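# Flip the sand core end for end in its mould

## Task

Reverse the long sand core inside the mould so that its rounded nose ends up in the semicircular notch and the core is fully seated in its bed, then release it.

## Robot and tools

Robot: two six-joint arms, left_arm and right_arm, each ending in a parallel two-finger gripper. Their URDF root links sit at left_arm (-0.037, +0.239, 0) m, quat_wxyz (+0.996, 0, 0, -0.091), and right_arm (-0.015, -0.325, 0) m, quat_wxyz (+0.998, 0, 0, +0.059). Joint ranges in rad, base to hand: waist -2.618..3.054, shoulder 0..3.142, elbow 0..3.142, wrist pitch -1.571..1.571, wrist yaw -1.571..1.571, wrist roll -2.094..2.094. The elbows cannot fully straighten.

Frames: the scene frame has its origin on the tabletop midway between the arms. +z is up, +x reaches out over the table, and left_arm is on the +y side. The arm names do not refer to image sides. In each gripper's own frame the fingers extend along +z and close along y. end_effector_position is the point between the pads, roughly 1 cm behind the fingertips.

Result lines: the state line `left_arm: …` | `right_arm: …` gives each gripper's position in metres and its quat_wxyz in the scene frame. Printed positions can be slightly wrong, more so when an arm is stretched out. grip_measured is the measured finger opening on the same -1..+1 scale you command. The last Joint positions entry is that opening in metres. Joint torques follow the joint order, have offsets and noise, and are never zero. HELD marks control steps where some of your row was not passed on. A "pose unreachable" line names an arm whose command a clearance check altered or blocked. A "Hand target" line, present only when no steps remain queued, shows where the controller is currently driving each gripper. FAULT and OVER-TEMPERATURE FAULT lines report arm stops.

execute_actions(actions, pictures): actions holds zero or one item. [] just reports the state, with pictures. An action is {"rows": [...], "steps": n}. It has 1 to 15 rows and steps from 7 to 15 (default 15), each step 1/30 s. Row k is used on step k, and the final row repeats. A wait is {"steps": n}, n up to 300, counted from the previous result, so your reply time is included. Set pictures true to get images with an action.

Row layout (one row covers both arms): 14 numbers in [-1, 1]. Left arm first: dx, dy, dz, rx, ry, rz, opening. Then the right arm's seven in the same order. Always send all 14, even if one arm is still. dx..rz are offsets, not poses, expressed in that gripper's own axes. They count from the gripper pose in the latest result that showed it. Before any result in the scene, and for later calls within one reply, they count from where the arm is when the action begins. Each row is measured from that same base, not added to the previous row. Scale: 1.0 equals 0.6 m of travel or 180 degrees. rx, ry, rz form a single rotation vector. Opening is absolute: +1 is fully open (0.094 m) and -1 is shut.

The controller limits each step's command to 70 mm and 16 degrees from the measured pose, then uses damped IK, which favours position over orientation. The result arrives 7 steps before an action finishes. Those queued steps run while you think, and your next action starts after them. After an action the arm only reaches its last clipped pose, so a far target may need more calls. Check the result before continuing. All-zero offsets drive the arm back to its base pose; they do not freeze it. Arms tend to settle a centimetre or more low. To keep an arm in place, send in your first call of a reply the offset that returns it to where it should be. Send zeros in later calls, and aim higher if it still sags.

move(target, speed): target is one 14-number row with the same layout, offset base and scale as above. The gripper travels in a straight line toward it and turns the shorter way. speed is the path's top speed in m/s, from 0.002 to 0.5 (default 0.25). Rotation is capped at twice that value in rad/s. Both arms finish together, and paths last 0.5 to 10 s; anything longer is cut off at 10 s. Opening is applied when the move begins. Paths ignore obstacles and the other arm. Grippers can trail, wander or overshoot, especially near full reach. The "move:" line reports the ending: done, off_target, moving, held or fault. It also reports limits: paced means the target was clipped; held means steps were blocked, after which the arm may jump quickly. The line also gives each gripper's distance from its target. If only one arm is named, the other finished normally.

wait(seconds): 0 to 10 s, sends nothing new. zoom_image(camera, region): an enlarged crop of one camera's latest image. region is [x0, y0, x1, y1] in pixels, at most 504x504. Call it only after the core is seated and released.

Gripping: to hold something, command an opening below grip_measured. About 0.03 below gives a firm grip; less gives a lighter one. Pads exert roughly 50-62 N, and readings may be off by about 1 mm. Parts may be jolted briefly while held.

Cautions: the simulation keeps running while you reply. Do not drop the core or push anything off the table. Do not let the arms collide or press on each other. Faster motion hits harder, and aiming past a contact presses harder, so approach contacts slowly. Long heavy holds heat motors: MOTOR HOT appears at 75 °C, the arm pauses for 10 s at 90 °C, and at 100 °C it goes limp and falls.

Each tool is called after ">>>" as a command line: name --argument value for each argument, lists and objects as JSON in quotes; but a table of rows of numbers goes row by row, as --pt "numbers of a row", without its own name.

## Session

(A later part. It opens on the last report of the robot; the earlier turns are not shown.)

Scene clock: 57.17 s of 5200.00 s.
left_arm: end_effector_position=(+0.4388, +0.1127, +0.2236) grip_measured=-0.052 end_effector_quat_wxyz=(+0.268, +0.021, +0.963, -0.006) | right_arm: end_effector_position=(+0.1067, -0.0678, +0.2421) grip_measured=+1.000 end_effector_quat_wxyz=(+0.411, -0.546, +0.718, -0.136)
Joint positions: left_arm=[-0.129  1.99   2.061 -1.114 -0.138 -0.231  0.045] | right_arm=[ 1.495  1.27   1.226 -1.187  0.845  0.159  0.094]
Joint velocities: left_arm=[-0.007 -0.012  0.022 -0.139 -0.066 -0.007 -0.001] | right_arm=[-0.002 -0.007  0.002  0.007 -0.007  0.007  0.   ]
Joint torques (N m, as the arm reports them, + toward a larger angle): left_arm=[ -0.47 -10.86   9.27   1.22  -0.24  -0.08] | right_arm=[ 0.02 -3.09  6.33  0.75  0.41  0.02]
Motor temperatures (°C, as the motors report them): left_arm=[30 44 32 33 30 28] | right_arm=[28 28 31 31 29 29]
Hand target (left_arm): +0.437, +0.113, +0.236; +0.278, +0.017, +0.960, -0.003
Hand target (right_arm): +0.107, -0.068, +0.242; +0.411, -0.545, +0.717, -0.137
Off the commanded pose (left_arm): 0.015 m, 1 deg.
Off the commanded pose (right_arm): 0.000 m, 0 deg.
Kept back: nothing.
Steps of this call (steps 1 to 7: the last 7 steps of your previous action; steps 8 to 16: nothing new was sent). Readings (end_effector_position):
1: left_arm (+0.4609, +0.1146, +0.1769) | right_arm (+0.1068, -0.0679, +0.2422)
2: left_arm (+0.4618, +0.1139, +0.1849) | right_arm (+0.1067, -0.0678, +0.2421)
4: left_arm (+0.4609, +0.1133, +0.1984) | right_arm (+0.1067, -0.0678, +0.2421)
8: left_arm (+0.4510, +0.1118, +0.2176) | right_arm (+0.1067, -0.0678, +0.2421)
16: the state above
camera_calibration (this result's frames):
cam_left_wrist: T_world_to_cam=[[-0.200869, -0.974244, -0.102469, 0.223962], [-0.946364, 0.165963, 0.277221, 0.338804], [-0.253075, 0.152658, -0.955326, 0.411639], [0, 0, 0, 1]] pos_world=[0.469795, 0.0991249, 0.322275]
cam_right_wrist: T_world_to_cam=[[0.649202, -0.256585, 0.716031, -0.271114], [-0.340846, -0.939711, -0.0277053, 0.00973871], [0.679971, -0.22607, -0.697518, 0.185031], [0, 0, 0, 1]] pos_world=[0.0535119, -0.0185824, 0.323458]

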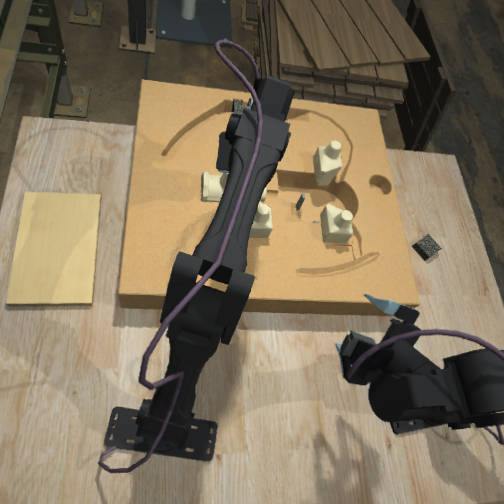

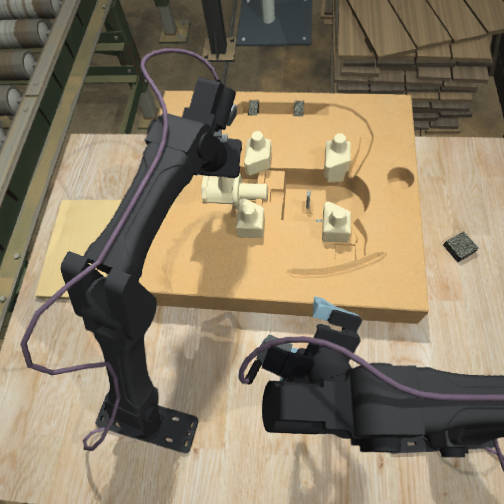

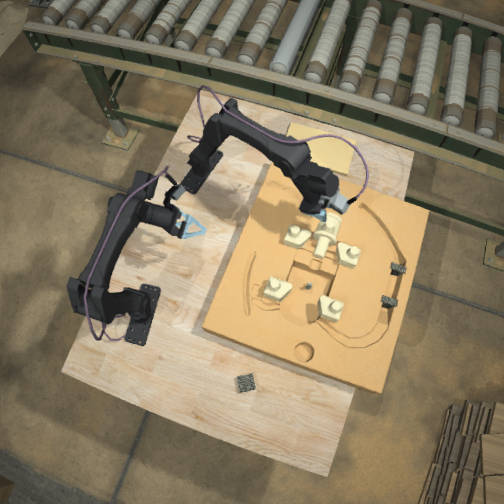

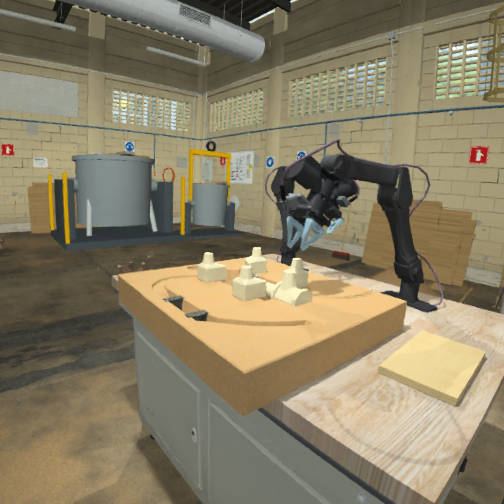

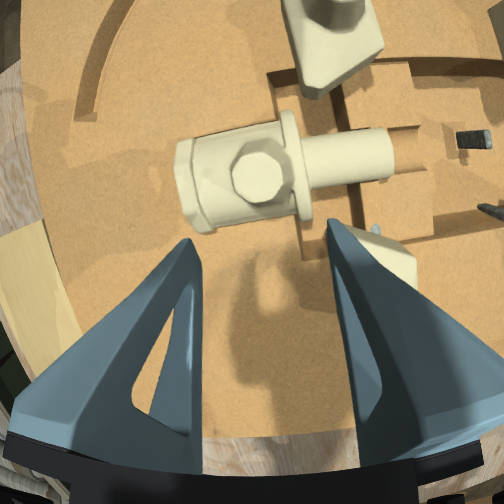

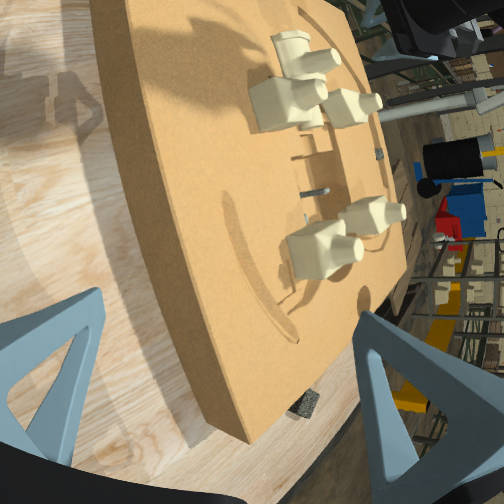

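>>> zoom_image --camera "cam_head_right" --region '[195, 160, 295, 220]'

>>> zoom_image --camera "cam_left_wrist" --region '[160, 80, 440, 260]'

Region (195, 160, 295, 220) of cam_head_right's 504x504 image, scaled by 5.040, with more detail than that image has; it fills the top 302 rows of this view, and the rest is white.

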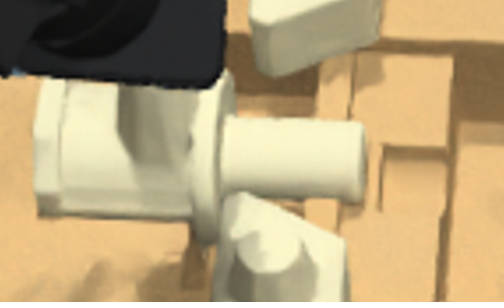

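Region (160, 80, 440, 260) of cam_left_wrist's 504x504 image, scaled by 1.800, with more detail than that image has; it fills the top 324 rows of this view, and the rest is white.

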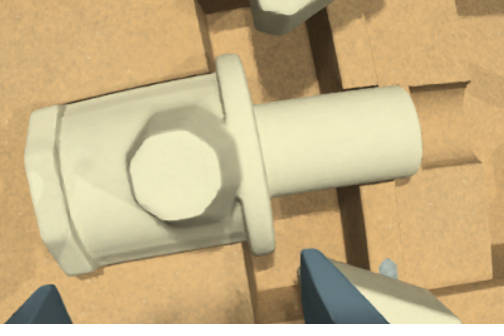

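>>> finished_scene --scene 1

The scene is finished: the task was done.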